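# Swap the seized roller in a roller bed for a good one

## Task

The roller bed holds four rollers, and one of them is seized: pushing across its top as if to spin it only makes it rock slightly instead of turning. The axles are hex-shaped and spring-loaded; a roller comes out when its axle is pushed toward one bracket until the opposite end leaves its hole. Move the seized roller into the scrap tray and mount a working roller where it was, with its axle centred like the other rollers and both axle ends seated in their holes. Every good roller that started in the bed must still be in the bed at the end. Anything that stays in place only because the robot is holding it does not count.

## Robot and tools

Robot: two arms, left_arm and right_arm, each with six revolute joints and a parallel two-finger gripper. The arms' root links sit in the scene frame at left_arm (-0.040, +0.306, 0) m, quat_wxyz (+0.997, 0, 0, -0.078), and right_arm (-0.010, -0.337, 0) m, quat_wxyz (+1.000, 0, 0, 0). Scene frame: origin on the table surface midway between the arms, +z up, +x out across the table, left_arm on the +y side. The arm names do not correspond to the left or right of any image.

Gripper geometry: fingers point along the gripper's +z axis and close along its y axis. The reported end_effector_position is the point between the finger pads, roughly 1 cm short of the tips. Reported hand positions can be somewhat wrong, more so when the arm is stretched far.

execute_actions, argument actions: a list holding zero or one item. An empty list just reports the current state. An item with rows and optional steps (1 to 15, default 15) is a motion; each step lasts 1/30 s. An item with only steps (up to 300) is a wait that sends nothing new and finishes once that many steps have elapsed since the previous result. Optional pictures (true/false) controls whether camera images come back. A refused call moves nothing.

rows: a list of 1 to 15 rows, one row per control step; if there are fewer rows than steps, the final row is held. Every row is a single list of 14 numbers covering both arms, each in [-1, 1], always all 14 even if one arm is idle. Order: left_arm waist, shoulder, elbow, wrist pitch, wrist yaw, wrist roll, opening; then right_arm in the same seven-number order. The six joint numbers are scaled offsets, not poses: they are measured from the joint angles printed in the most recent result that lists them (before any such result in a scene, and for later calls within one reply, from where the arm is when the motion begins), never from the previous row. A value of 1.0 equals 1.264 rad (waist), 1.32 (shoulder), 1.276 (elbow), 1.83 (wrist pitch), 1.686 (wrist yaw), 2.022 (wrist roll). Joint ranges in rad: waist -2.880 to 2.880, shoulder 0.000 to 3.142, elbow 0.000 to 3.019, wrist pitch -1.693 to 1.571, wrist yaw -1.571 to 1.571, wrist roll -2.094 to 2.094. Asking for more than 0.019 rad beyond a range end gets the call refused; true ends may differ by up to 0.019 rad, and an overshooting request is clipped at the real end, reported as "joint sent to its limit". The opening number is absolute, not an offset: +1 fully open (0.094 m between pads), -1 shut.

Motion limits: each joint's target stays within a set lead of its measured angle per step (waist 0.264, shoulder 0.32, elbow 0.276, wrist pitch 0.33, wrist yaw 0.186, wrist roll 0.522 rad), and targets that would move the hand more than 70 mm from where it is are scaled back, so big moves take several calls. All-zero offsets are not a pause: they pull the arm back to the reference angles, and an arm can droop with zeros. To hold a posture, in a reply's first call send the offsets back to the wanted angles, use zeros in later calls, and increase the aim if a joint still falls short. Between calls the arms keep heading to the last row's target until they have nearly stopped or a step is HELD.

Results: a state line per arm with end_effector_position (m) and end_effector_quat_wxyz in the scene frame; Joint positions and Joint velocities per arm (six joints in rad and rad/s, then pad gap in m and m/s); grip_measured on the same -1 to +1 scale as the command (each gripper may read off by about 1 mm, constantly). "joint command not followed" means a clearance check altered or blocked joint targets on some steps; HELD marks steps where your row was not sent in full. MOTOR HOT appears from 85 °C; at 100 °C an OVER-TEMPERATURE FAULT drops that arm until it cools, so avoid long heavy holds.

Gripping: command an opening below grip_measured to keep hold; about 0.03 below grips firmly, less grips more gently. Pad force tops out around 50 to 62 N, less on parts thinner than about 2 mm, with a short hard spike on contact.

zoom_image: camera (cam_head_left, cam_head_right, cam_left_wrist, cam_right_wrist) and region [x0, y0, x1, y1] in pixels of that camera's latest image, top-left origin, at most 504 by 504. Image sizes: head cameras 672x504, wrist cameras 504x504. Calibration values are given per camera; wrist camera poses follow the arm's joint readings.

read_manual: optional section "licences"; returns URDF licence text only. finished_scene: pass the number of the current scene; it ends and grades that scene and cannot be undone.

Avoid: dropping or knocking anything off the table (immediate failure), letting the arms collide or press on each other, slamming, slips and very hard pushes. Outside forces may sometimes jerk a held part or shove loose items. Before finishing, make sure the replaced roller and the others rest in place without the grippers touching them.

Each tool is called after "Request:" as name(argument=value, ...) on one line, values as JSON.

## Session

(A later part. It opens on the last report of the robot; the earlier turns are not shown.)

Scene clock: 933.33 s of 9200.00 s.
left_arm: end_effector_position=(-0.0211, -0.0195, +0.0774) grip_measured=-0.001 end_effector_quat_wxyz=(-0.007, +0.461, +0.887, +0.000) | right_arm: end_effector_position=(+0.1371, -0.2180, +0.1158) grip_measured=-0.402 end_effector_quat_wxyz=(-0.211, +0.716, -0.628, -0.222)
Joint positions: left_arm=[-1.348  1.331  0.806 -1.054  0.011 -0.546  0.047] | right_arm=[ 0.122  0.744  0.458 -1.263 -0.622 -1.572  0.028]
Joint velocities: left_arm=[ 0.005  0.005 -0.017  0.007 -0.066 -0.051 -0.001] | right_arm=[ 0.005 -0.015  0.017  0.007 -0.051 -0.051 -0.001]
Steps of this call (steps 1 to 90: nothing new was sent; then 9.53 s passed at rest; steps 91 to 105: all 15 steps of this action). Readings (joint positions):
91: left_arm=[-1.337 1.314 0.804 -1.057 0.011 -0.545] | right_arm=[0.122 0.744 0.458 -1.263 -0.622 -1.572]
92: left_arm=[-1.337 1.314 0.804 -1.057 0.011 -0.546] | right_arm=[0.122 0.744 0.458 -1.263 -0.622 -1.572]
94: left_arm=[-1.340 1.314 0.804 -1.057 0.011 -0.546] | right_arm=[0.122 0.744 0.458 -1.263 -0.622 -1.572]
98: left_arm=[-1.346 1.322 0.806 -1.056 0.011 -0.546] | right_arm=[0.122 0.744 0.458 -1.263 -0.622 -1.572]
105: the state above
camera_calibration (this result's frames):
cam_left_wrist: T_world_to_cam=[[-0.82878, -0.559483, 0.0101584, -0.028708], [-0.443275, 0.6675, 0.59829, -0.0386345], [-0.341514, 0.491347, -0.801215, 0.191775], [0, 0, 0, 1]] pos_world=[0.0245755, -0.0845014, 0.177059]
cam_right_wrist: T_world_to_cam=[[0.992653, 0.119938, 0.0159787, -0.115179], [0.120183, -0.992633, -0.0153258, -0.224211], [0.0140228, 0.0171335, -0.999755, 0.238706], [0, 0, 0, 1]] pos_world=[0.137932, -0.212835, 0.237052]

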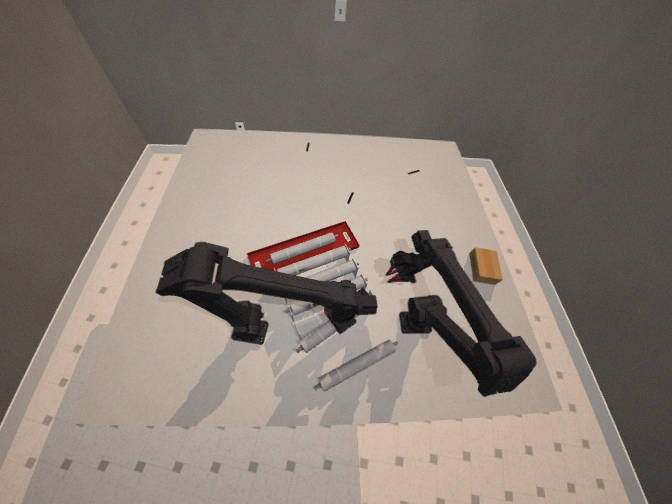

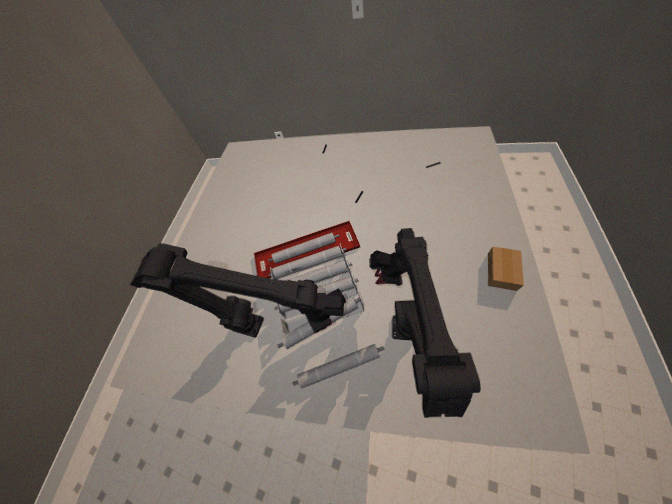

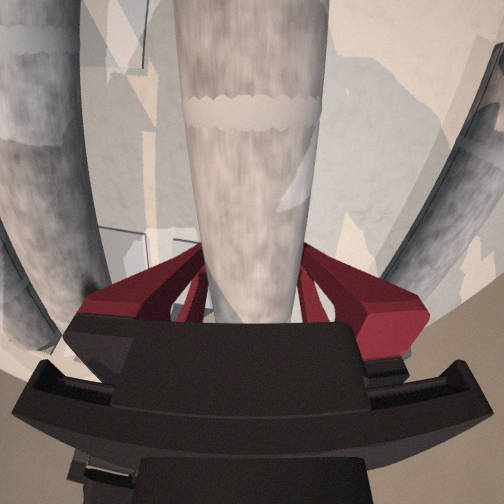

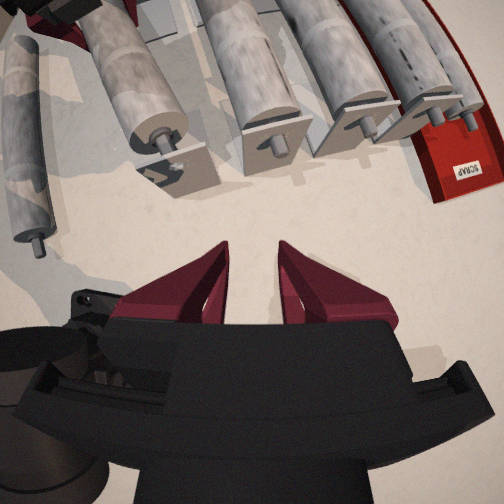

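Request:
execute_actions(actions=[{"rows":[[0.006,-0.015,0.06,0.008,0,0.007,-0.1,0,0,0.02,0,0,0,-0.4],[0.008,-0.013,0.064,0.01,0,0.008,-0.1,0,0,0.02,0,0,0,-0.4],[0.01,-0.011,0.067,0.012,0,0.01,-0.1,0,0,0.02,0,0,0,-0.4],[0.012,-0.009,0.07,0.013,0,0.012,-0.1,0,0,0.02,0,0,0,-0.4],[0.014,-0.006,0.072,0.013,0,0.014,-0.1,0,0,0.02,0,0,0,-0.4],[0.016,-0.003,0.074,0.013,0,0.016,-0.1,0,0,0.02,0,0,0,-0.4],[0.018,0,0.076,0.013,0,0.018,-0.1,0,0,0.02,0,0,0,-0.4],[0.02,0.002,0.078,0.013,0,0.018,-0.1,0,0,0.02,0,0,0,-0.4],[0.021,0.004,0.079,0.013,0,0.018,-0.1,0,0,0.02,0,0,0,-0.4]],"steps":15}])

Request:
zoom_image(camera="cam_right_wrist", region=[110, 80, 230, 200])

Scene clock: 946.67 s of 9200.00 s.
left_arm: end_effector_position=(-0.0196, -0.0199, +0.0740) grip_measured=-0.001 end_effector_quat_wxyz=(-0.011, +0.464, +0.886, +0.004) | right_arm: end_effector_position=(+0.1371, -0.2180, +0.1158) grip_measured=-0.402 end_effector_quat_wxyz=(-0.211, +0.716, -0.628, -0.222)
Joint positions: left_arm=[-1.342  1.344  0.809 -1.053  0.015 -0.532  0.047] | right_arm=[ 0.122  0.744  0.458 -1.263 -0.622 -1.572  0.028]
Joint velocities: left_arm=[ 0.005  0.005  0.017 -0.012 -0.022 -0.051  0.   ] | right_arm=[-0.015 -0.024  0.007 -0.017 -0.066 -0.051 -0.001]
Steps of this call (steps 1 to 15: the robot went on to your last target; steps 16 to 90: nothing new was sent; then 9.83 s passed at rest; steps 91 to 105: all 15 steps of this action). Readings (joint positions):
91: left_arm=[-1.348 1.331 0.806 -1.054 0.011 -0.546] | right_arm=[0.122 0.744 0.458 -1.263 -0.622 -1.572]
92: left_arm=[-1.348 1.331 0.806 -1.054 0.011 -0.546] | right_arm=[0.122 0.744 0.458 -1.263 -0.622 -1.572]
94: left_arm=[-1.348 1.331 0.806 -1.053 0.011 -0.546] | right_arm=[0.122 0.744 0.458 -1.263 -0.622 -1.572]
98: left_arm=[-1.344 1.335 0.808 -1.053 0.014 -0.540] | right_arm=[0.122 0.744 0.458 -1.263 -0.622 -1.572]
105: the state above
camera_calibration (this result's frames):
cam_left_wrist: T_world_to_cam=[[-0.832741, -0.553596, 0.00857882, -0.0275258], [-0.435661, 0.664743, 0.60689, -0.0361579], [-0.341675, 0.501645, -0.794739, 0.189477], [0, 0, 0, 1]] pos_world=[0.0260652, -0.0862529, 0.172765]
cam_right_wrist: T_world_to_cam=[[0.992653, 0.119938, 0.0159787, -0.115179], [0.120183, -0.992633, -0.0153258, -0.224211], [0.0140228, 0.0171335, -0.999755, 0.238706], [0, 0, 0, 1]] pos_world=[0.137932, -0.212835, 0.237052]

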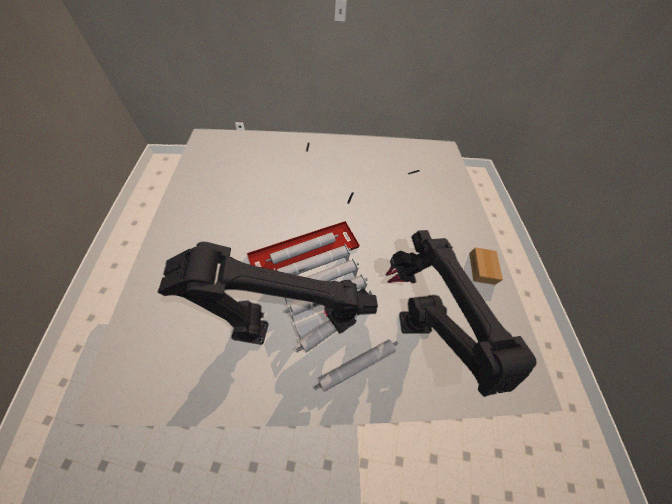

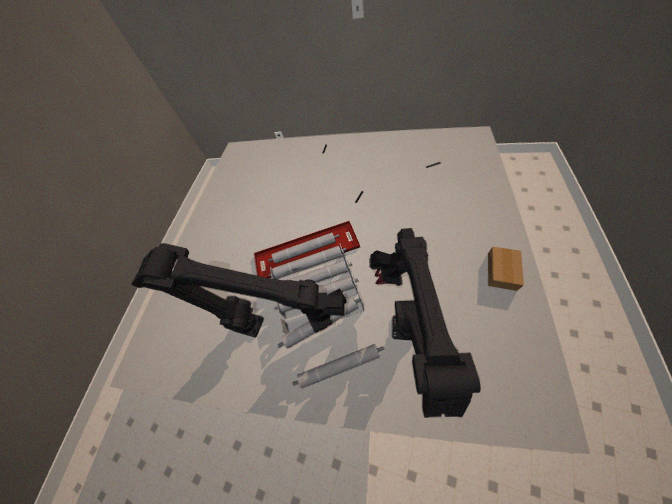

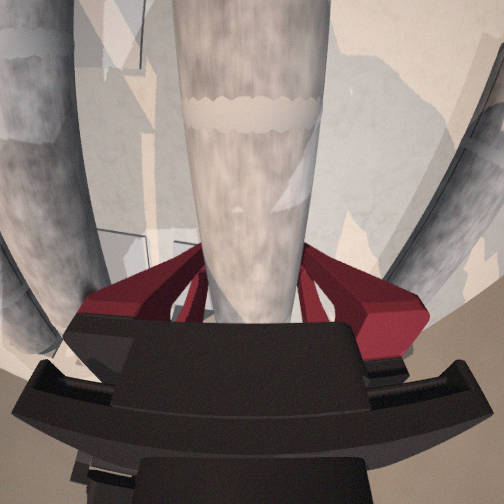

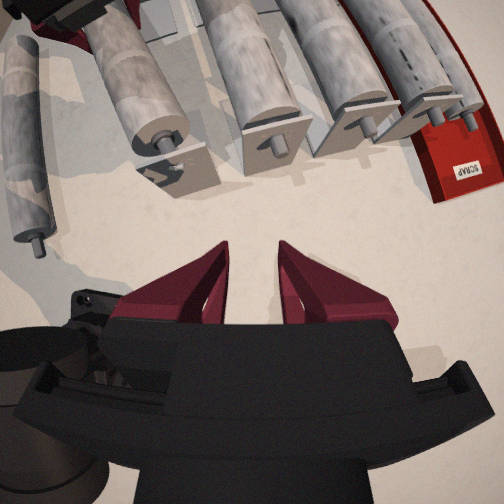

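Region (110, 80, 230, 200) of cam_right_wrist's 504x504 image, scaled by 4.200, with more detail than that image has.

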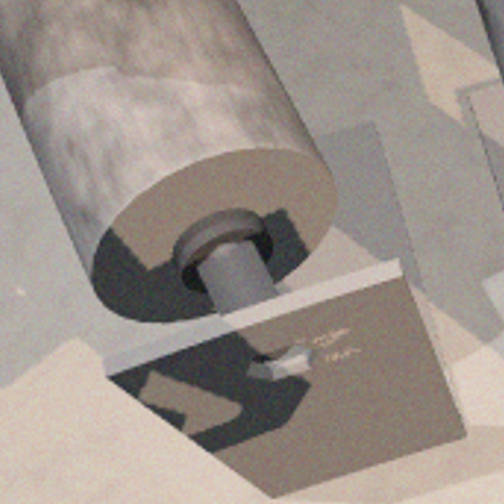

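Request:
execute_actions(actions=[{"rows":[[0.008,-0.012,0.05,0.01,-0.008,-0.008,-0.1,0,0,0.02,0,0,0,-0.4],[0.008,-0.009,0.05,0.01,-0.008,-0.011,-0.1,0,0,0.02,0,0,0,-0.4],[0.008,-0.006,0.05,0.01,-0.008,-0.013,-0.1,0,0,0.02,0,0,0,-0.4],[0.008,-0.003,0.05,0.01,-0.008,-0.013,-0.1,0,0,0.02,0,0,0,-0.4],[0.008,0,0.05,0.01,-0.008,-0.013,-0.1,0,0,0.02,0,0,0,-0.4]],"steps":15}])

Request:
zoom_image(camera="cam_right_wrist", region=[130, 110, 210, 190])

Scene clock: 957.77 s of 9200.00 s.
left_arm: end_effector_position=(-0.0190, -0.0195, +0.0718) grip_measured=-0.001 end_effector_quat_wxyz=(-0.012, +0.460, +0.888, +0.008) | right_arm: end_effector_position=(+0.1371, -0.2180, +0.1158) grip_measured=-0.402 end_effector_quat_wxyz=(-0.211, +0.716, -0.628, -0.222)
Joint positions: left_arm=[-1.341  1.352  0.809 -1.053  0.012 -0.542  0.047] | right_arm=[ 0.122  0.744  0.458 -1.263 -0.622 -1.572  0.028]
Joint velocities: left_arm=[ 0.005  0.015  0.007  0.012 -0.022  0.066  0.001] | right_arm=[-0.015 -0.015 -0.002 -0.007 -0.037 -0.051 -0.001]
Steps of this call (steps 1 to 15: the robot went on to your last target; steps 16 to 90: nothing new was sent; then 7.60 s passed at rest; steps 91 to 105: all 15 steps of this action). Readings (joint positions):
91: left_arm=[-1.341 1.344 0.809 -1.053 0.014 -0.532] | right_arm=[0.122 0.744 0.458 -1.263 -0.622 -1.572]
92: left_arm=[-1.341 1.344 0.809 -1.053 0.014 -0.533] | right_arm=[0.122 0.744 0.458 -1.263 -0.622 -1.572]
94: left_arm=[-1.341 1.344 0.809 -1.053 0.014 -0.535] | right_arm=[0.122 0.744 0.458 -1.263 -0.622 -1.572]
98: left_arm=[-1.341 1.348 0.809 -1.053 0.014 -0.539] | right_arm=[0.122 0.744 0.458 -1.263 -0.622 -1.572]
105: the state above
camera_calibration (this result's frames):
cam_left_wrist: T_world_to_cam=[[-0.827048, -0.562127, 0.00208312, -0.0263281], [-0.444072, 0.655618, 0.610709, -0.0354633], [-0.344662, 0.50416, -0.791853, 0.187479], [0, 0, 0, 1]] pos_world=[0.027094, -0.0860689, 0.170168]
cam_right_wrist: T_world_to_cam=[[0.992653, 0.119938, 0.0159787, -0.115179], [0.120183, -0.992633, -0.0153258, -0.224211], [0.0140228, 0.0171335, -0.999755, 0.238706], [0, 0, 0, 1]] pos_world=[0.137932, -0.212835, 0.237052]

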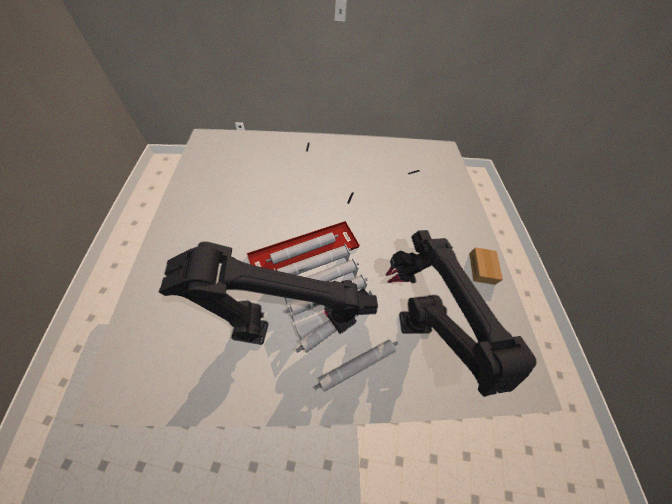

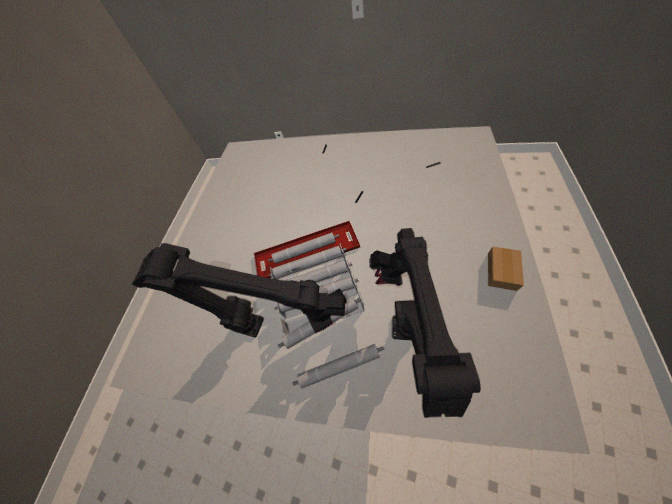

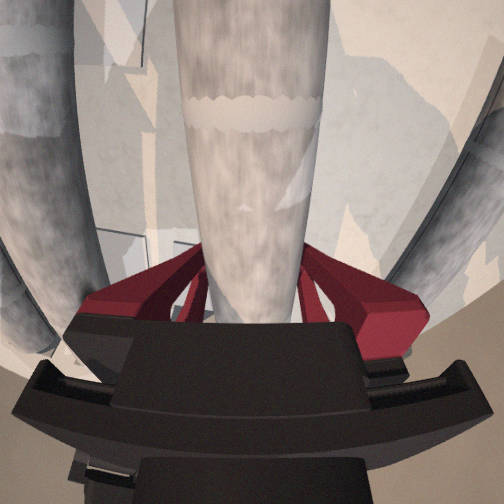

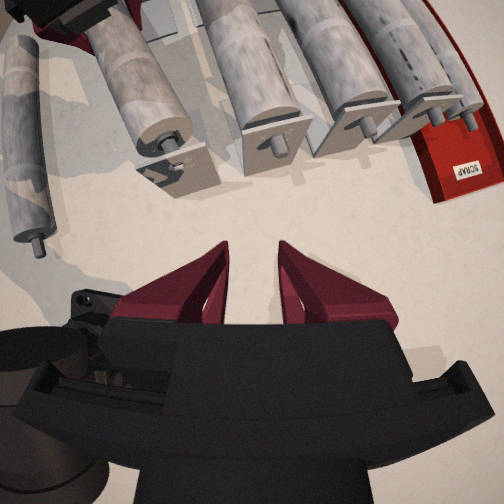

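Region (130, 110, 210, 190) of cam_right_wrist's 504x504 image, scaled by 6.300, with more detail than that image has.

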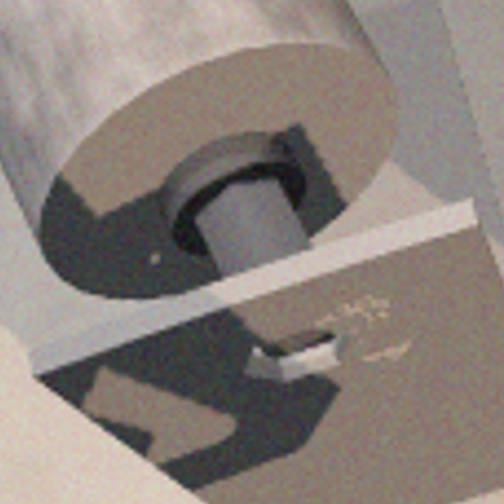

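Request:
execute_actions(actions=[{"rows":[[0,-0.025,0.04,0,0,0,-0.1,0,0,0.02,0,0,0.1,-0.4],[0,-0.025,0.04,0,0,0,-0.1,0,0,0.02,0,0,0.2,-0.4],[0,-0.025,0.04,0,0,0,-0.1,0,0,0.02,0,0,1,-0.4]],"steps":15}], pictures=false)

Request:
execute_actions(actions=[{"rows":[[0,-0.025,0.04,0,0,0,-0.1,0.02,0,0.02,0,0,0.9,-0.4],[0,-0.025,0.04,0,0,0,-0.1,0.04,0,0.02,0,0,0.9,-0.4],[0,-0.025,0.04,0,0,0,-0.1,0.06,0,0.02,0,0,0.9,-0.4],[0,-0.025,0.04,0,0,0,-0.1,0.08,0,0.02,0,0,0.9,-0.4],[0,-0.025,0.04,0,0,0,-0.1,0.1,0,0.02,0,0,0.9,-0.4],[0,-0.025,0.04,0,0,0,-0.1,0.12,0,0.02,0,0,0.9,-0.4],[0,-0.025,0.04,0,0,0,-0.1,0.14,0,0.02,0,0,0.9,-0.4],[0,-0.025,0.04,0,0,0,-0.1,0.16,0,0.02,0,0,0.9,-0.4],[0,-0.025,0.04,0,0,0,-0.1,0.18,0,0.02,0,0,0.9,-0.4],[0,-0.025,0.04,0,0,0,-0.1,0.2,0,0.02,0,0,0.9,-0.4],[0,-0.025,0.04,0,0,0,-0.1,0.215,0,0.02,0,0,0.9,-0.4]],"steps":15}], pictures=false)

Request:
execute_actions(actions=[{"steps":20}])

Scene clock: 978.07 s of 9200.00 s.
left_arm: end_effector_position=(-0.0192, -0.0191, +0.0718) grip_measured=-0.001 end_effector_quat_wxyz=(-0.012, +0.460, +0.888, +0.008) | right_arm: end_effector_position=(+0.1371, -0.2180, +0.1158) grip_measured=-0.402 end_effector_quat_wxyz=(+0.021, -0.152, +0.940, +0.306)
Joint positions: left_arm=[-1.341  1.352  0.809 -1.054  0.012 -0.542  0.047] | right_arm=[ 0.122  0.744  0.458 -1.263 -0.622 -0.192  0.028]
Joint velocities: left_arm=[ 0.005 -0.015 -0.012 -0.012  0.007  0.037 -0.001] | right_arm=[-0.015 -0.005  0.007  0.007  0.051  2.821  0.001]
Steps of this call (steps 1 to 15: the robot went on to your last target; steps 16 to 90: nothing new was sent; then 16.80 s passed at rest; steps 91 to 105: all 15 steps of this action). Readings (joint positions):
91: left_arm=[-1.341 1.352 0.809 -1.054 0.012 -0.542] | right_arm=[0.122 0.744 0.458 -1.263 -0.622 -1.540]
92: left_arm=[-1.341 1.352 0.809 -1.054 0.012 -0.542] | right_arm=[0.122 0.744 0.458 -1.263 -0.622 -1.475]
94: left_arm=[-1.341 1.352 0.809 -1.054 0.012 -0.542] | right_arm=[0.122 0.744 0.458 -1.263 -0.622 -1.281]
98: left_arm=[-1.341 1.352 0.809 -1.054 0.012 -0.542] | right_arm=[0.122 0.744 0.458 -1.263 -0.622 -0.885]
105: the state above

Scene clock: 978.57 s of 9200.00 s.
left_arm: end_effector_position=(-0.0192, -0.0191, +0.0718) grip_measured=-0.001 end_effector_quat_wxyz=(-0.012, +0.460, +0.888, +0.008) | right_arm: end_effector_position=(+0.1006, -0.1834, +0.1158) grip_measured=-0.401 end_effector_quat_wxyz=(-0.220, +0.407, +0.861, +0.214)
Joint positions: left_arm=[-1.341  1.352  0.809 -1.054  0.012 -0.542  0.047] | right_arm=[ 0.389  0.744  0.458 -1.263 -0.622  1.279  0.028]
Joint velocities: left_arm=[-0.015 -0.005 -0.002  0.002 -0.066  0.051  0.001] | right_arm=[ 0.005 -0.015 -0.012  0.002  0.066  2.278 -0.   ]
Steps of this call (steps 1 to 15: all 15 steps of this action). Readings (joint positions):
1: left_arm=[-1.341 1.352 0.809 -1.054 0.012 -0.542] | right_arm=[0.124 0.744 0.458 -1.263 -0.622 -0.093]
2: left_arm=[-1.341 1.352 0.809 -1.054 0.012 -0.542] | right_arm=[0.129 0.744 0.458 -1.263 -0.622 0.007]
4: left_arm=[-1.341 1.352 0.809 -1.054 0.012 -0.542] | right_arm=[0.162 0.744 0.458 -1.263 -0.622 0.205]
8: left_arm=[-1.341 1.352 0.809 -1.054 0.012 -0.542] | right_arm=[0.270 0.744 0.458 -1.263 -0.622 0.601]
15: the state above

Scene clock: 979.23 s of 9200.00 s.
left_arm: end_effector_position=(-0.0192, -0.0191, +0.0718) grip_measured=-0.001 end_effector_quat_wxyz=(-0.012, +0.460, +0.888, +0.008) | right_arm: end_effector_position=(+0.1006, -0.1834, +0.1158) grip_measured=-0.401 end_effector_quat_wxyz=(-0.252, +0.543, +0.782, +0.174)
Joint positions: left_arm=[-1.341  1.352  0.809 -1.054  0.012 -0.542  0.047] | right_arm=[ 0.389  0.744  0.458 -1.263 -0.622  1.61   0.028]
Joint velocities: left_arm=[-0.015 -0.005  0.002 -0.007  0.037 -0.022 -0.001] | right_arm=[-0.005 -0.005  0.012  0.002 -0.007 -0.022  0.   ]
Steps of this call (steps 1 to 20: the robot went on to your last target). Readings (joint positions):
1: left_arm=[-1.341 1.352 0.809 -1.054 0.012 -0.542] | right_arm=[0.389 0.744 0.458 -1.263 -0.622 1.347]
2: left_arm=[-1.341 1.352 0.809 -1.054 0.012 -0.542] | right_arm=[0.389 0.744 0.458 -1.263 -0.622 1.400]
4: left_arm=[-1.341 1.352 0.809 -1.054 0.012 -0.542] | right_arm=[0.389 0.744 0.458 -1.263 -0.622 1.478]
8: left_arm=[-1.341 1.352 0.809 -1.054 0.012 -0.542] | right_arm=[0.389 0.744 0.458 -1.263 -0.622 1.559]
20: the state above
camera_calibration (this result's frames):
cam_left_wrist: T_world_to_cam=[[-0.827035, -0.562146, 0.0019797, -0.0262466], [-0.443552, 0.654713, 0.612056, -0.0358836], [-0.345361, 0.505314, -0.790812, 0.187184], [0, 0, 0, 1]] pos_world=[0.027023, -0.0858477, 0.170042]
cam_right_wrist: T_world_to_cam=[[-0.939584, -0.342315, 0.00151482, 0.0281679], [-0.113158, 0.314766, 0.9424, -0.0331474], [-0.323074, 0.885292, -0.334485, 0.354741], [0, 0, 0, 1]] pos_world=[0.137323, -0.293974, 0.149851]

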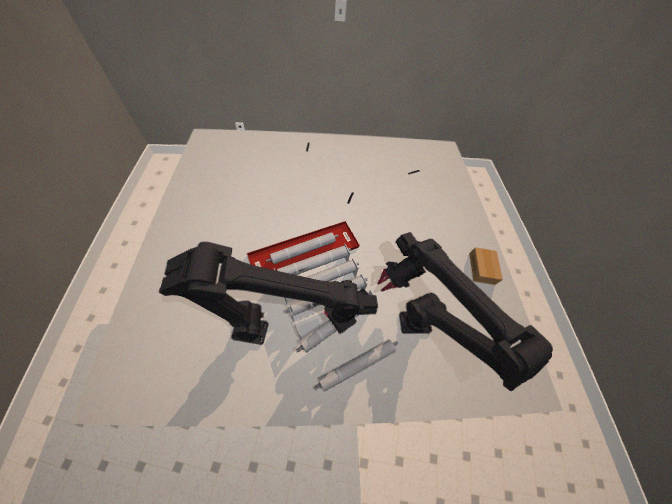

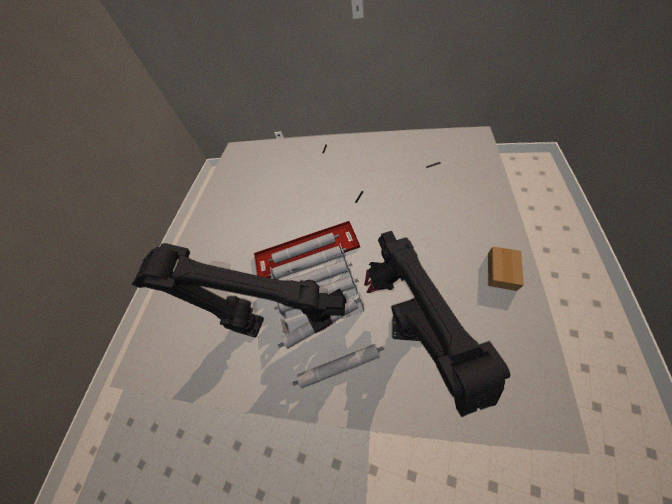

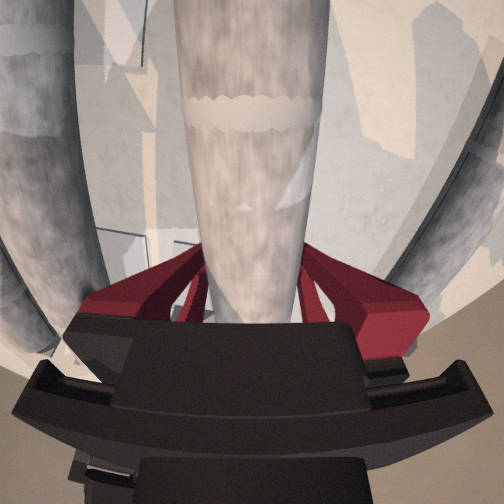

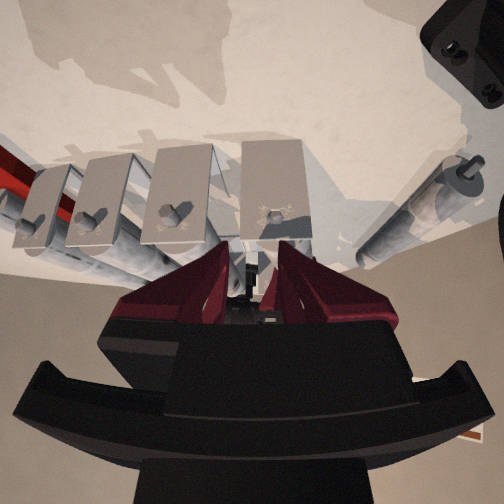

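Request:
zoom_image(camera="cam_right_wrist", region=[250, 192, 300, 242])

Region (250, 192, 300, 242) of cam_right_wrist's 504x504 image, scaled by 10.080, with more detail than that image has.

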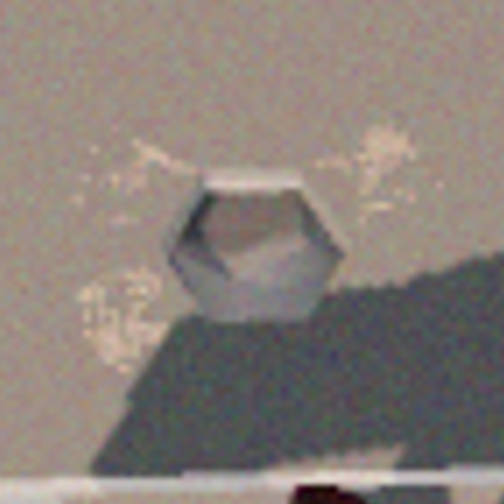

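Request:
execute_actions(actions=[{"rows":[[0.008,-0.027,0.06,0.01,-0.006,0,-0.1,0,0,0.02,0,0,0,-0.4],[0.008,-0.03,0.065,0.01,-0.006,0,-0.1,0,0,0.02,0,0,0,-0.4],[0.008,-0.033,0.065,0.01,-0.006,0,-0.1,0,0,0.02,0,0,0,-0.4]],"steps":15}])

Request:
zoom_image(camera="cam_right_wrist", region=[250, 192, 300, 242])

Scene clock: 992.27 s of 9200.00 s.
left_arm: end_effector_position=(-0.0191, -0.0191, +0.0718) grip_measured=-0.001 end_effector_quat_wxyz=(-0.012, +0.460, +0.888, +0.008) | right_arm: end_effector_position=(+0.1006, -0.1834, +0.1158) grip_measured=-0.401 end_effector_quat_wxyz=(-0.252, +0.544, +0.781, +0.174)
Joint positions: left_arm=[-1.341  1.352  0.809 -1.054  0.012 -0.542  0.047] | right_arm=[ 0.389  0.744  0.458 -1.263 -0.622  1.614  0.028]
Joint velocities: left_arm=[-0.015 -0.005 -0.012  0.002  0.007 -0.022 -0.   ] | right_arm=[-0.015 -0.005 -0.002 -0.007 -0.081 -0.051  0.   ]
Steps of this call (steps 1 to 30: the robot went on to your last target; steps 31 to 90: nothing new was sent; then 9.53 s passed at rest; steps 91 to 105: all 15 steps of this action). Readings (joint positions):
91: left_arm=[-1.341 1.352 0.809 -1.054 0.012 -0.542] | right_arm=[0.389 0.744 0.458 -1.263 -0.622 1.614]
92: left_arm=[-1.341 1.352 0.809 -1.054 0.012 -0.542] | right_arm=[0.389 0.744 0.458 -1.263 -0.622 1.614]
94: left_arm=[-1.341 1.352 0.809 -1.054 0.012 -0.542] | right_arm=[0.389 0.744 0.458 -1.263 -0.622 1.614]
98: left_arm=[-1.341 1.352 0.809 -1.054 0.012 -0.542] | right_arm=[0.389 0.744 0.458 -1.263 -0.622 1.614]
105: the state above
camera_calibration (this result's frames):
cam_left_wrist: T_world_to_cam=[[-0.827048, -0.56213, 0.00131942, -0.0260856], [-0.444004, 0.654688, 0.611755, -0.0358183], [-0.344749, 0.505365, -0.791046, 0.187253], [0, 0, 0, 1]] pos_world=[0.0270777, -0.0858445, 0.170072]
cam_right_wrist: T_world_to_cam=[[-0.94053, -0.339691, 0.00351708, 0.0285125], [-0.110512, 0.31574, 0.942388, -0.0332338], [-0.321232, 0.885956, -0.334502, 0.35468], [0, 0, 0, 1]] pos_world=[0.137078, -0.294052, 0.14986]

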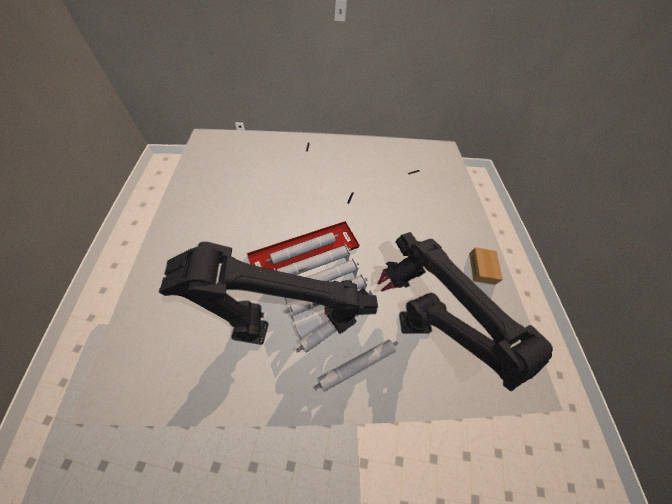

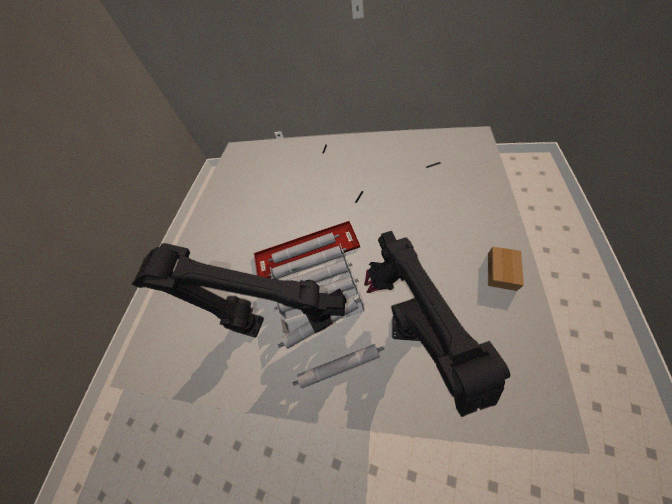

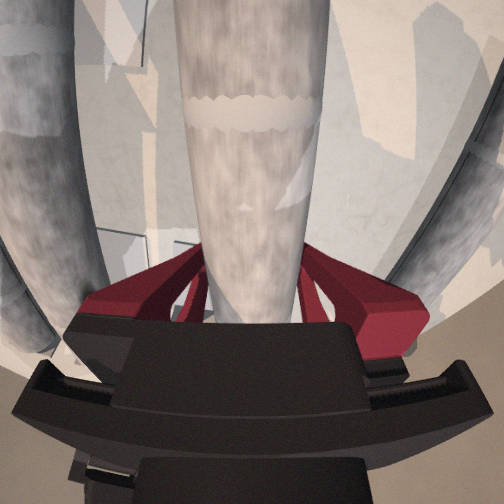

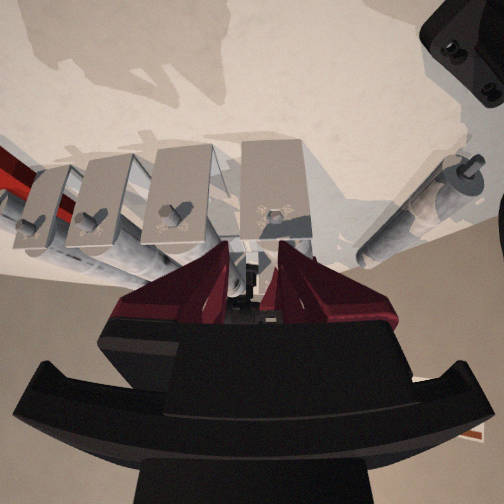

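Region (250, 192, 300, 242) of cam_right_wrist's 504x504 image, scaled by 10.080, with more detail than that image has.

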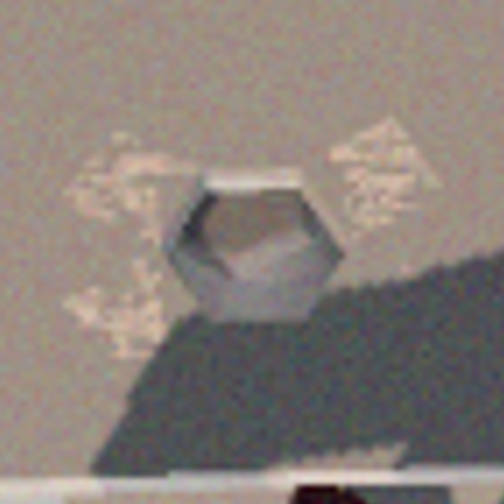

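Request:
execute_actions(actions=[{"rows":[[0.008,-0.033,0.065,0.01,-0.006,0,-0.1,0,0,0.02,0,0,0,-0.4],[0.008,-0.036,0.065,0.01,-0.006,0,-0.1,0,0,0.02,0,0,0,-0.4],[0.008,-0.039,0.065,0.01,-0.006,0,-0.1,0,0,0.02,0,0,0,-0.4],[0.008,-0.042,0.065,0.01,-0.006,0,-0.1,0,0,0.02,0,0,0,-0.4]],"steps":15}])

Request:
zoom_image(camera="cam_right_wrist", region=[250, 192, 300, 242])

Scene clock: 998.97 s of 9200.00 s.
left_arm: end_effector_position=(-0.0190, -0.0194, +0.0732) grip_measured=-0.001 end_effector_quat_wxyz=(-0.011, +0.460, +0.888, +0.006) | right_arm: end_effector_position=(+0.1006, -0.1834, +0.1158) grip_measured=-0.401 end_effector_quat_wxyz=(-0.252, +0.544, +0.781, +0.174)
Joint positions: left_arm=[-1.341  1.347  0.809 -1.054  0.011 -0.542  0.047] | right_arm=[ 0.389  0.744  0.458 -1.263 -0.622  1.614  0.028]
Joint velocities: left_arm=[-0.005  0.015 -0.017 -0.017 -0.095 -0.007 -0.   ] | right_arm=[ 0.005 -0.005  0.007  0.002 -0.037  0.022 -0.   ]
Steps of this call (steps 1 to 15: the robot went on to your last target; steps 16 to 90: nothing new was sent; then 3.20 s passed at rest; steps 91 to 105: all 15 steps of this action). Readings (joint positions):
91: left_arm=[-1.341 1.352 0.809 -1.054 0.011 -0.542] | right_arm=[0.389 0.744 0.458 -1.263 -0.622 1.614]
92: left_arm=[-1.341 1.352 0.809 -1.054 0.011 -0.542] | right_arm=[0.389 0.744 0.458 -1.263 -0.622 1.614]
94: left_arm=[-1.341 1.351 0.809 -1.054 0.011 -0.542] | right_arm=[0.389 0.744 0.458 -1.263 -0.622 1.614]
98: left_arm=[-1.341 1.347 0.809 -1.054 0.011 -0.542] | right_arm=[0.389 0.744 0.458 -1.263 -0.622 1.614]
105: the state above
camera_calibration (this result's frames):
cam_left_wrist: T_world_to_cam=[[-0.827055, -0.562112, 0.00328034, -0.026307], [-0.444433, 0.657461, 0.608461, -0.0361758], [-0.34418, 0.501773, -0.793577, 0.188642], [0, 0, 0, 1]] pos_world=[0.0270915, -0.0856585, 0.1718]
cam_right_wrist: T_world_to_cam=[[-0.94053, -0.339691, 0.00351708, 0.0285125], [-0.110512, 0.31574, 0.942388, -0.0332338], [-0.321232, 0.885956, -0.334502, 0.35468], [0, 0, 0, 1]] pos_world=[0.137078, -0.294052, 0.14986]

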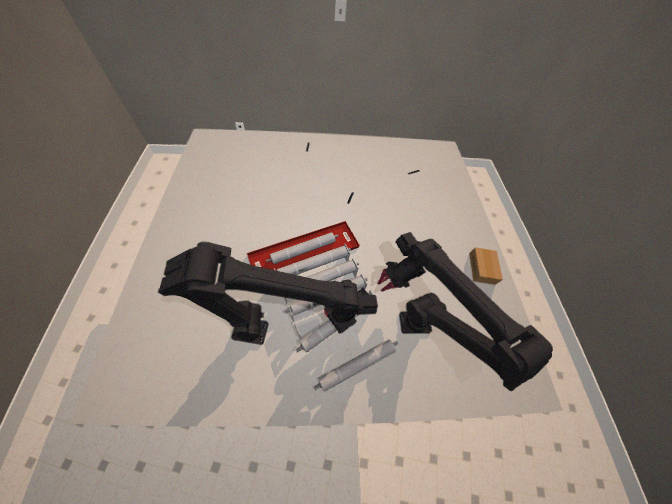

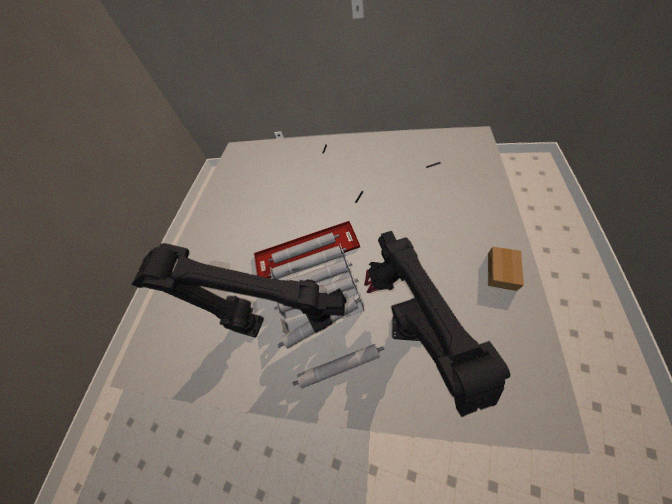

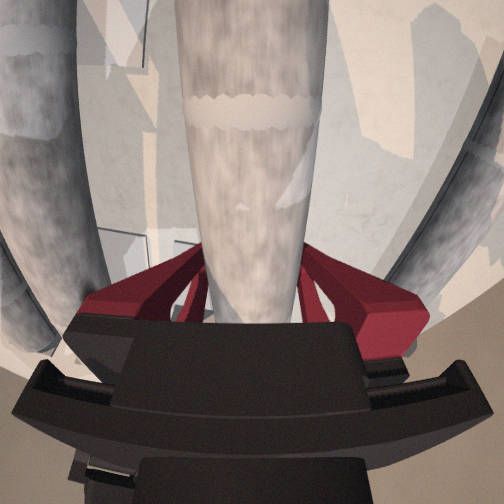

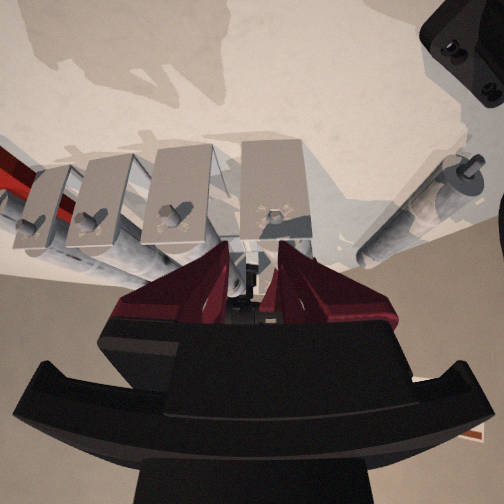

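Region (250, 192, 300, 242) of cam_right_wrist's 504x504 image, scaled by 10.080, with more detail than that image has.

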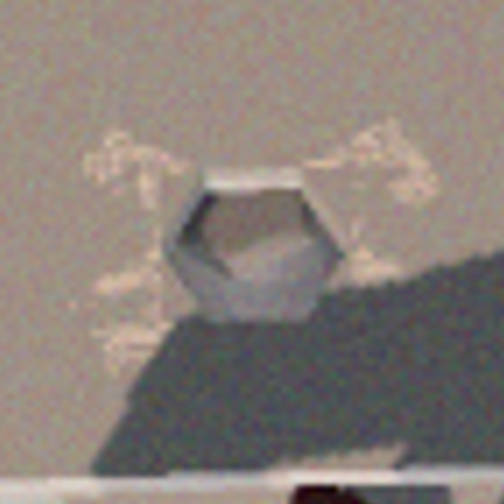

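Backlash; continue.

Request:
execute_actions(actions=[{"rows":[[0.008,-0.036,0.065,0.01,-0.006,0,-0.1,0,0,0.02,0,0,0,-0.4],[0.008,-0.039,0.065,0.01,-0.006,0,-0.1,0,0,0.02,0,0,0,-0.4],[0.008,-0.042,0.065,0.01,-0.006,0,-0.1,0,0,0.02,0,0,0,-0.4],[0.008,-0.045,0.065,0.01,-0.006,0,-0.1,0,0,0.02,0,0,0,-0.4]],"steps":15}])

Request:
zoom_image(camera="cam_right_wrist", region=[250, 192, 300, 242])

Scene clock: 1007.43 s of 9200.00 s.
left_arm: end_effector_position=(-0.0190, -0.0196, +0.0742) grip_measured=-0.001 end_effector_quat_wxyz=(-0.010, +0.460, +0.888, +0.005) | right_arm: end_effector_position=(+0.1006, -0.1834, +0.1158) grip_measured=-0.401 end_effector_quat_wxyz=(-0.252, +0.544, +0.781, +0.174)
Joint positions: left_arm=[-1.341  1.344  0.809 -1.054  0.011 -0.542  0.047] | right_arm=[ 0.389  0.744  0.458 -1.263 -0.622  1.614  0.028]
Joint velocities: left_arm=[-0.015 -0.005  0.002  0.012  0.007 -0.007  0.   ] | right_arm=[ 0.015 -0.015 -0.017  0.002  0.007 -0.095  0.   ]
Steps of this call (steps 1 to 15: the robot went on to your last target; steps 16 to 90: nothing new was sent; then 4.97 s passed at rest; steps 91 to 105: all 15 steps of this action). Readings (joint positions):
91: left_arm=[-1.341 1.347 0.809 -1.054 0.011 -0.542] | right_arm=[0.389 0.744 0.458 -1.263 -0.622 1.614]
92: left_arm=[-1.341 1.347 0.809 -1.054 0.011 -0.542] | right_arm=[0.389 0.744 0.458 -1.263 -0.622 1.614]
94: left_arm=[-1.341 1.346 0.809 -1.054 0.011 -0.542] | right_arm=[0.389 0.744 0.458 -1.263 -0.622 1.614]
98: left_arm=[-1.341 1.344 0.809 -1.054 0.011 -0.542] | right_arm=[0.389 0.744 0.458 -1.263 -0.622 1.614]
105: the state above
camera_calibration (this result's frames):
cam_left_wrist: T_world_to_cam=[[-0.827056, -0.562097, 0.00499859, -0.0265354], [-0.444584, 0.65954, 0.606095, -0.0364646], [-0.343981, 0.499052, -0.795377, 0.189658], [0, 0, 0, 1]] pos_world=[0.0270811, -0.0855151, 0.173084]
cam_right_wrist: T_world_to_cam=[[-0.94053, -0.339691, 0.00351708, 0.0285125], [-0.110512, 0.31574, 0.942388, -0.0332338], [-0.321232, 0.885956, -0.334502, 0.35468], [0, 0, 0, 1]] pos_world=[0.137078, -0.294052, 0.14986]

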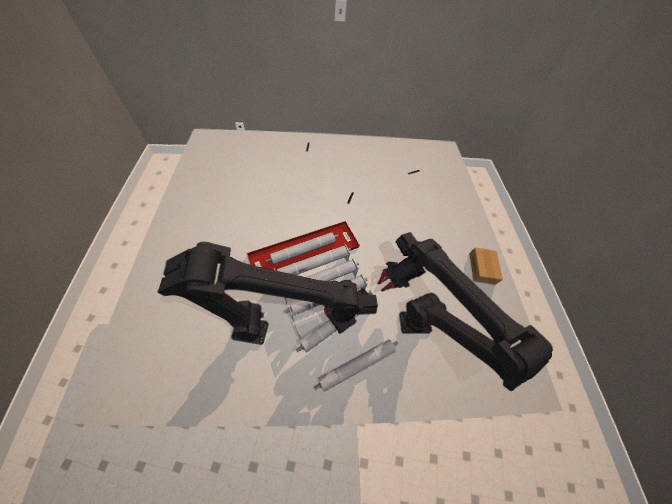

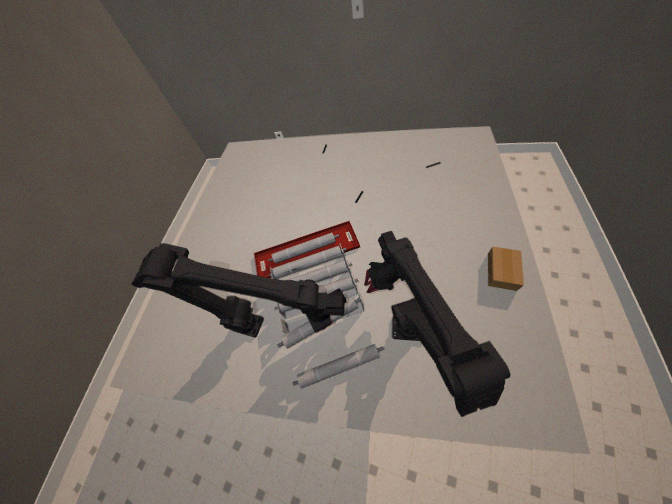

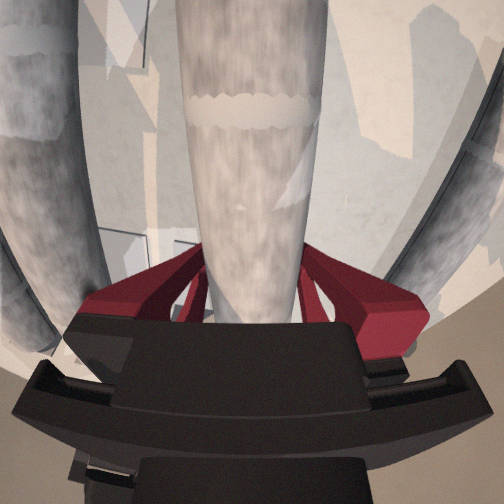

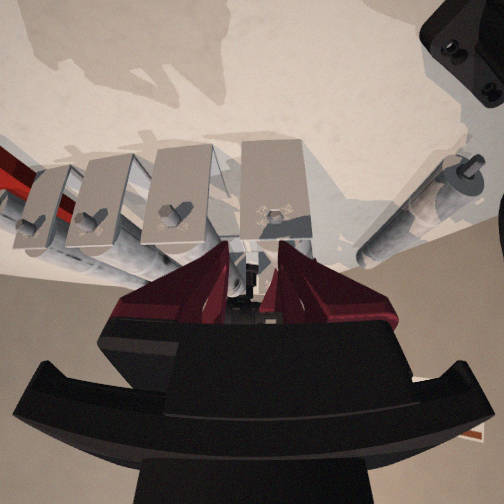

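Region (250, 192, 300, 242) of cam_right_wrist's 504x504 image, scaled by 10.080, with more detail than that image has.

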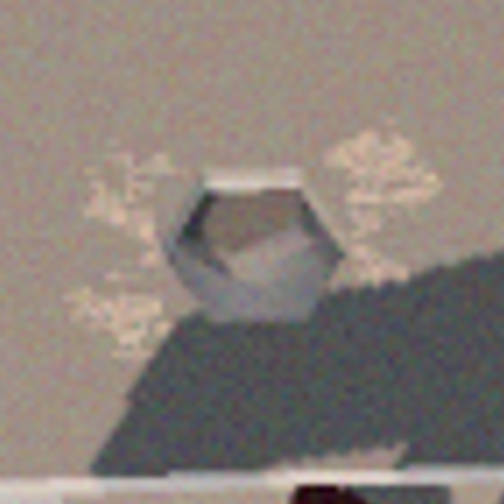

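Request:
execute_actions(actions=[{"rows":[[0,-0.04,0.05,0,0,0,-0.1,0,0,0.02,0,0,0,-0.4],[0,-0.044,0.05,0,0,0,-0.1,0,0,0.02,0,0,0,-0.4],[0,-0.047,0.05,0,0,0,-0.1,0,0,0.02,0,0,0,-0.4],[0,-0.05,0.05,0,0,0,-0.1,0,0,0.02,0,0,0,-0.4]],"steps":15}])

Request:
zoom_image(camera="cam_right_wrist", region=[250, 192, 300, 242])

Scene clock: 1020.00 s of 9200.00 s.
left_arm: end_effector_position=(-0.0191, -0.0197, +0.0785) grip_measured=-0.001 end_effector_quat_wxyz=(-0.007, +0.460, +0.888, -0.000) | right_arm: end_effector_position=(+0.1006, -0.1834, +0.1158) grip_measured=-0.401 end_effector_quat_wxyz=(-0.252, +0.544, +0.781, +0.174)
Joint positions: left_arm=[-1.341  1.33   0.809 -1.057  0.012 -0.542  0.047] | right_arm=[ 0.389  0.744  0.458 -1.263 -0.622  1.614  0.028]
Joint velocities: left_arm=[ 0.005 -0.034  0.017  0.007 -0.007  0.007  0.   ] | right_arm=[-0.015 -0.024 -0.022 -0.002  0.022  0.051  0.   ]
Steps of this call (steps 1 to 15: the robot went on to your last target; steps 16 to 90: nothing new was sent; then 9.07 s passed at rest; steps 91 to 105: all 15 steps of this action). Readings (joint positions):
91: left_arm=[-1.341 1.344 0.809 -1.055 0.012 -0.542] | right_arm=[0.389 0.744 0.458 -1.263 -0.622 1.614]
92: left_arm=[-1.341 1.344 0.809 -1.056 0.012 -0.542] | right_arm=[0.389 0.744 0.458 -1.263 -0.622 1.614]
94: left_arm=[-1.341 1.342 0.809 -1.056 0.012 -0.542] | right_arm=[0.389 0.744 0.458 -1.263 -0.622 1.614]
98: left_arm=[-1.341 1.337 0.809 -1.057 0.012 -0.542] | right_arm=[0.389 0.744 0.458 -1.263 -0.622 1.614]
105: the state above
camera_calibration (this result's frames):
cam_left_wrist: T_world_to_cam=[[-0.827045, -0.562014, 0.0117163, -0.0273071], [-0.444408, 0.666459, 0.59861, -0.038355], [-0.344235, 0.48987, -0.800955, 0.193338], [0, 0, 0, 1]] pos_world=[0.0269244, -0.0844957, 0.178135]
cam_right_wrist: T_world_to_cam=[[-0.94053, -0.339691, 0.00351708, 0.0285125], [-0.110512, 0.31574, 0.942388, -0.0332338], [-0.321232, 0.885956, -0.334502, 0.35468], [0, 0, 0, 1]] pos_world=[0.137078, -0.294052, 0.14986]

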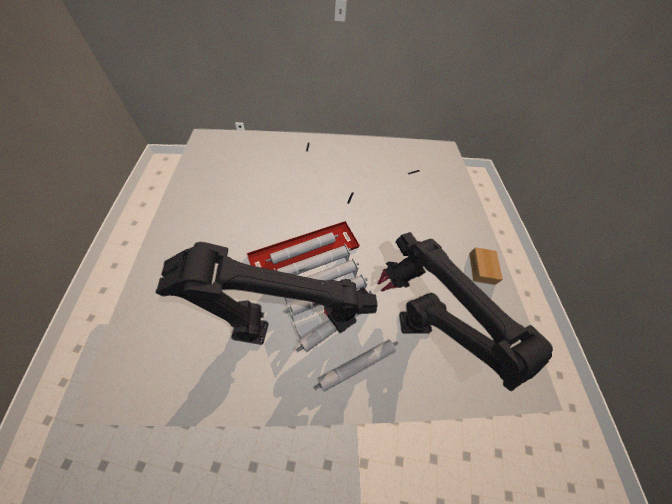

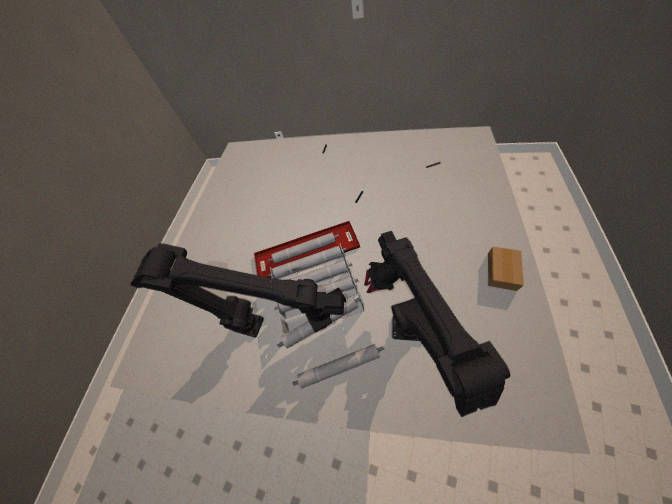

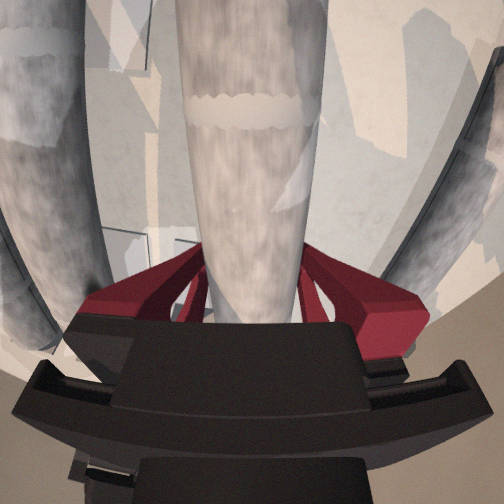

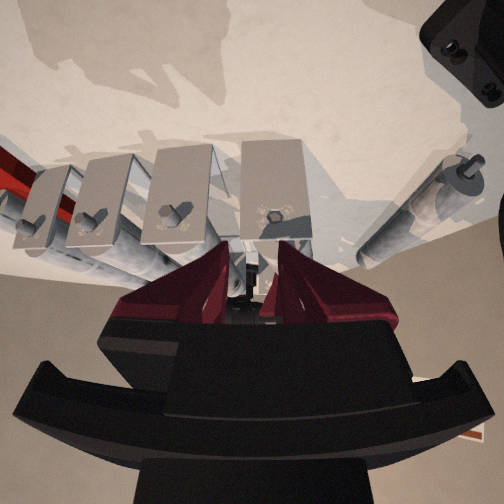

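Region (250, 192, 300, 242) of cam_right_wrist's 504x504 image, scaled by 10.080, with more detail than that image has.

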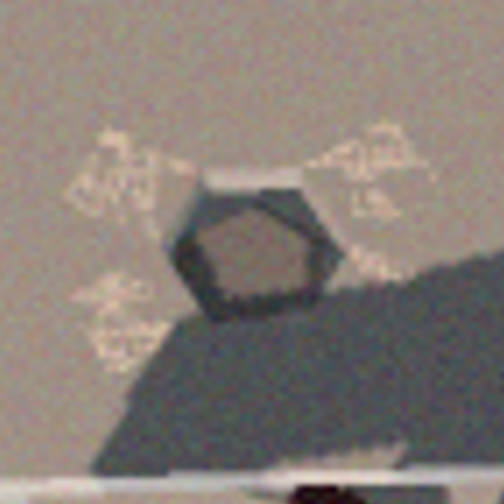

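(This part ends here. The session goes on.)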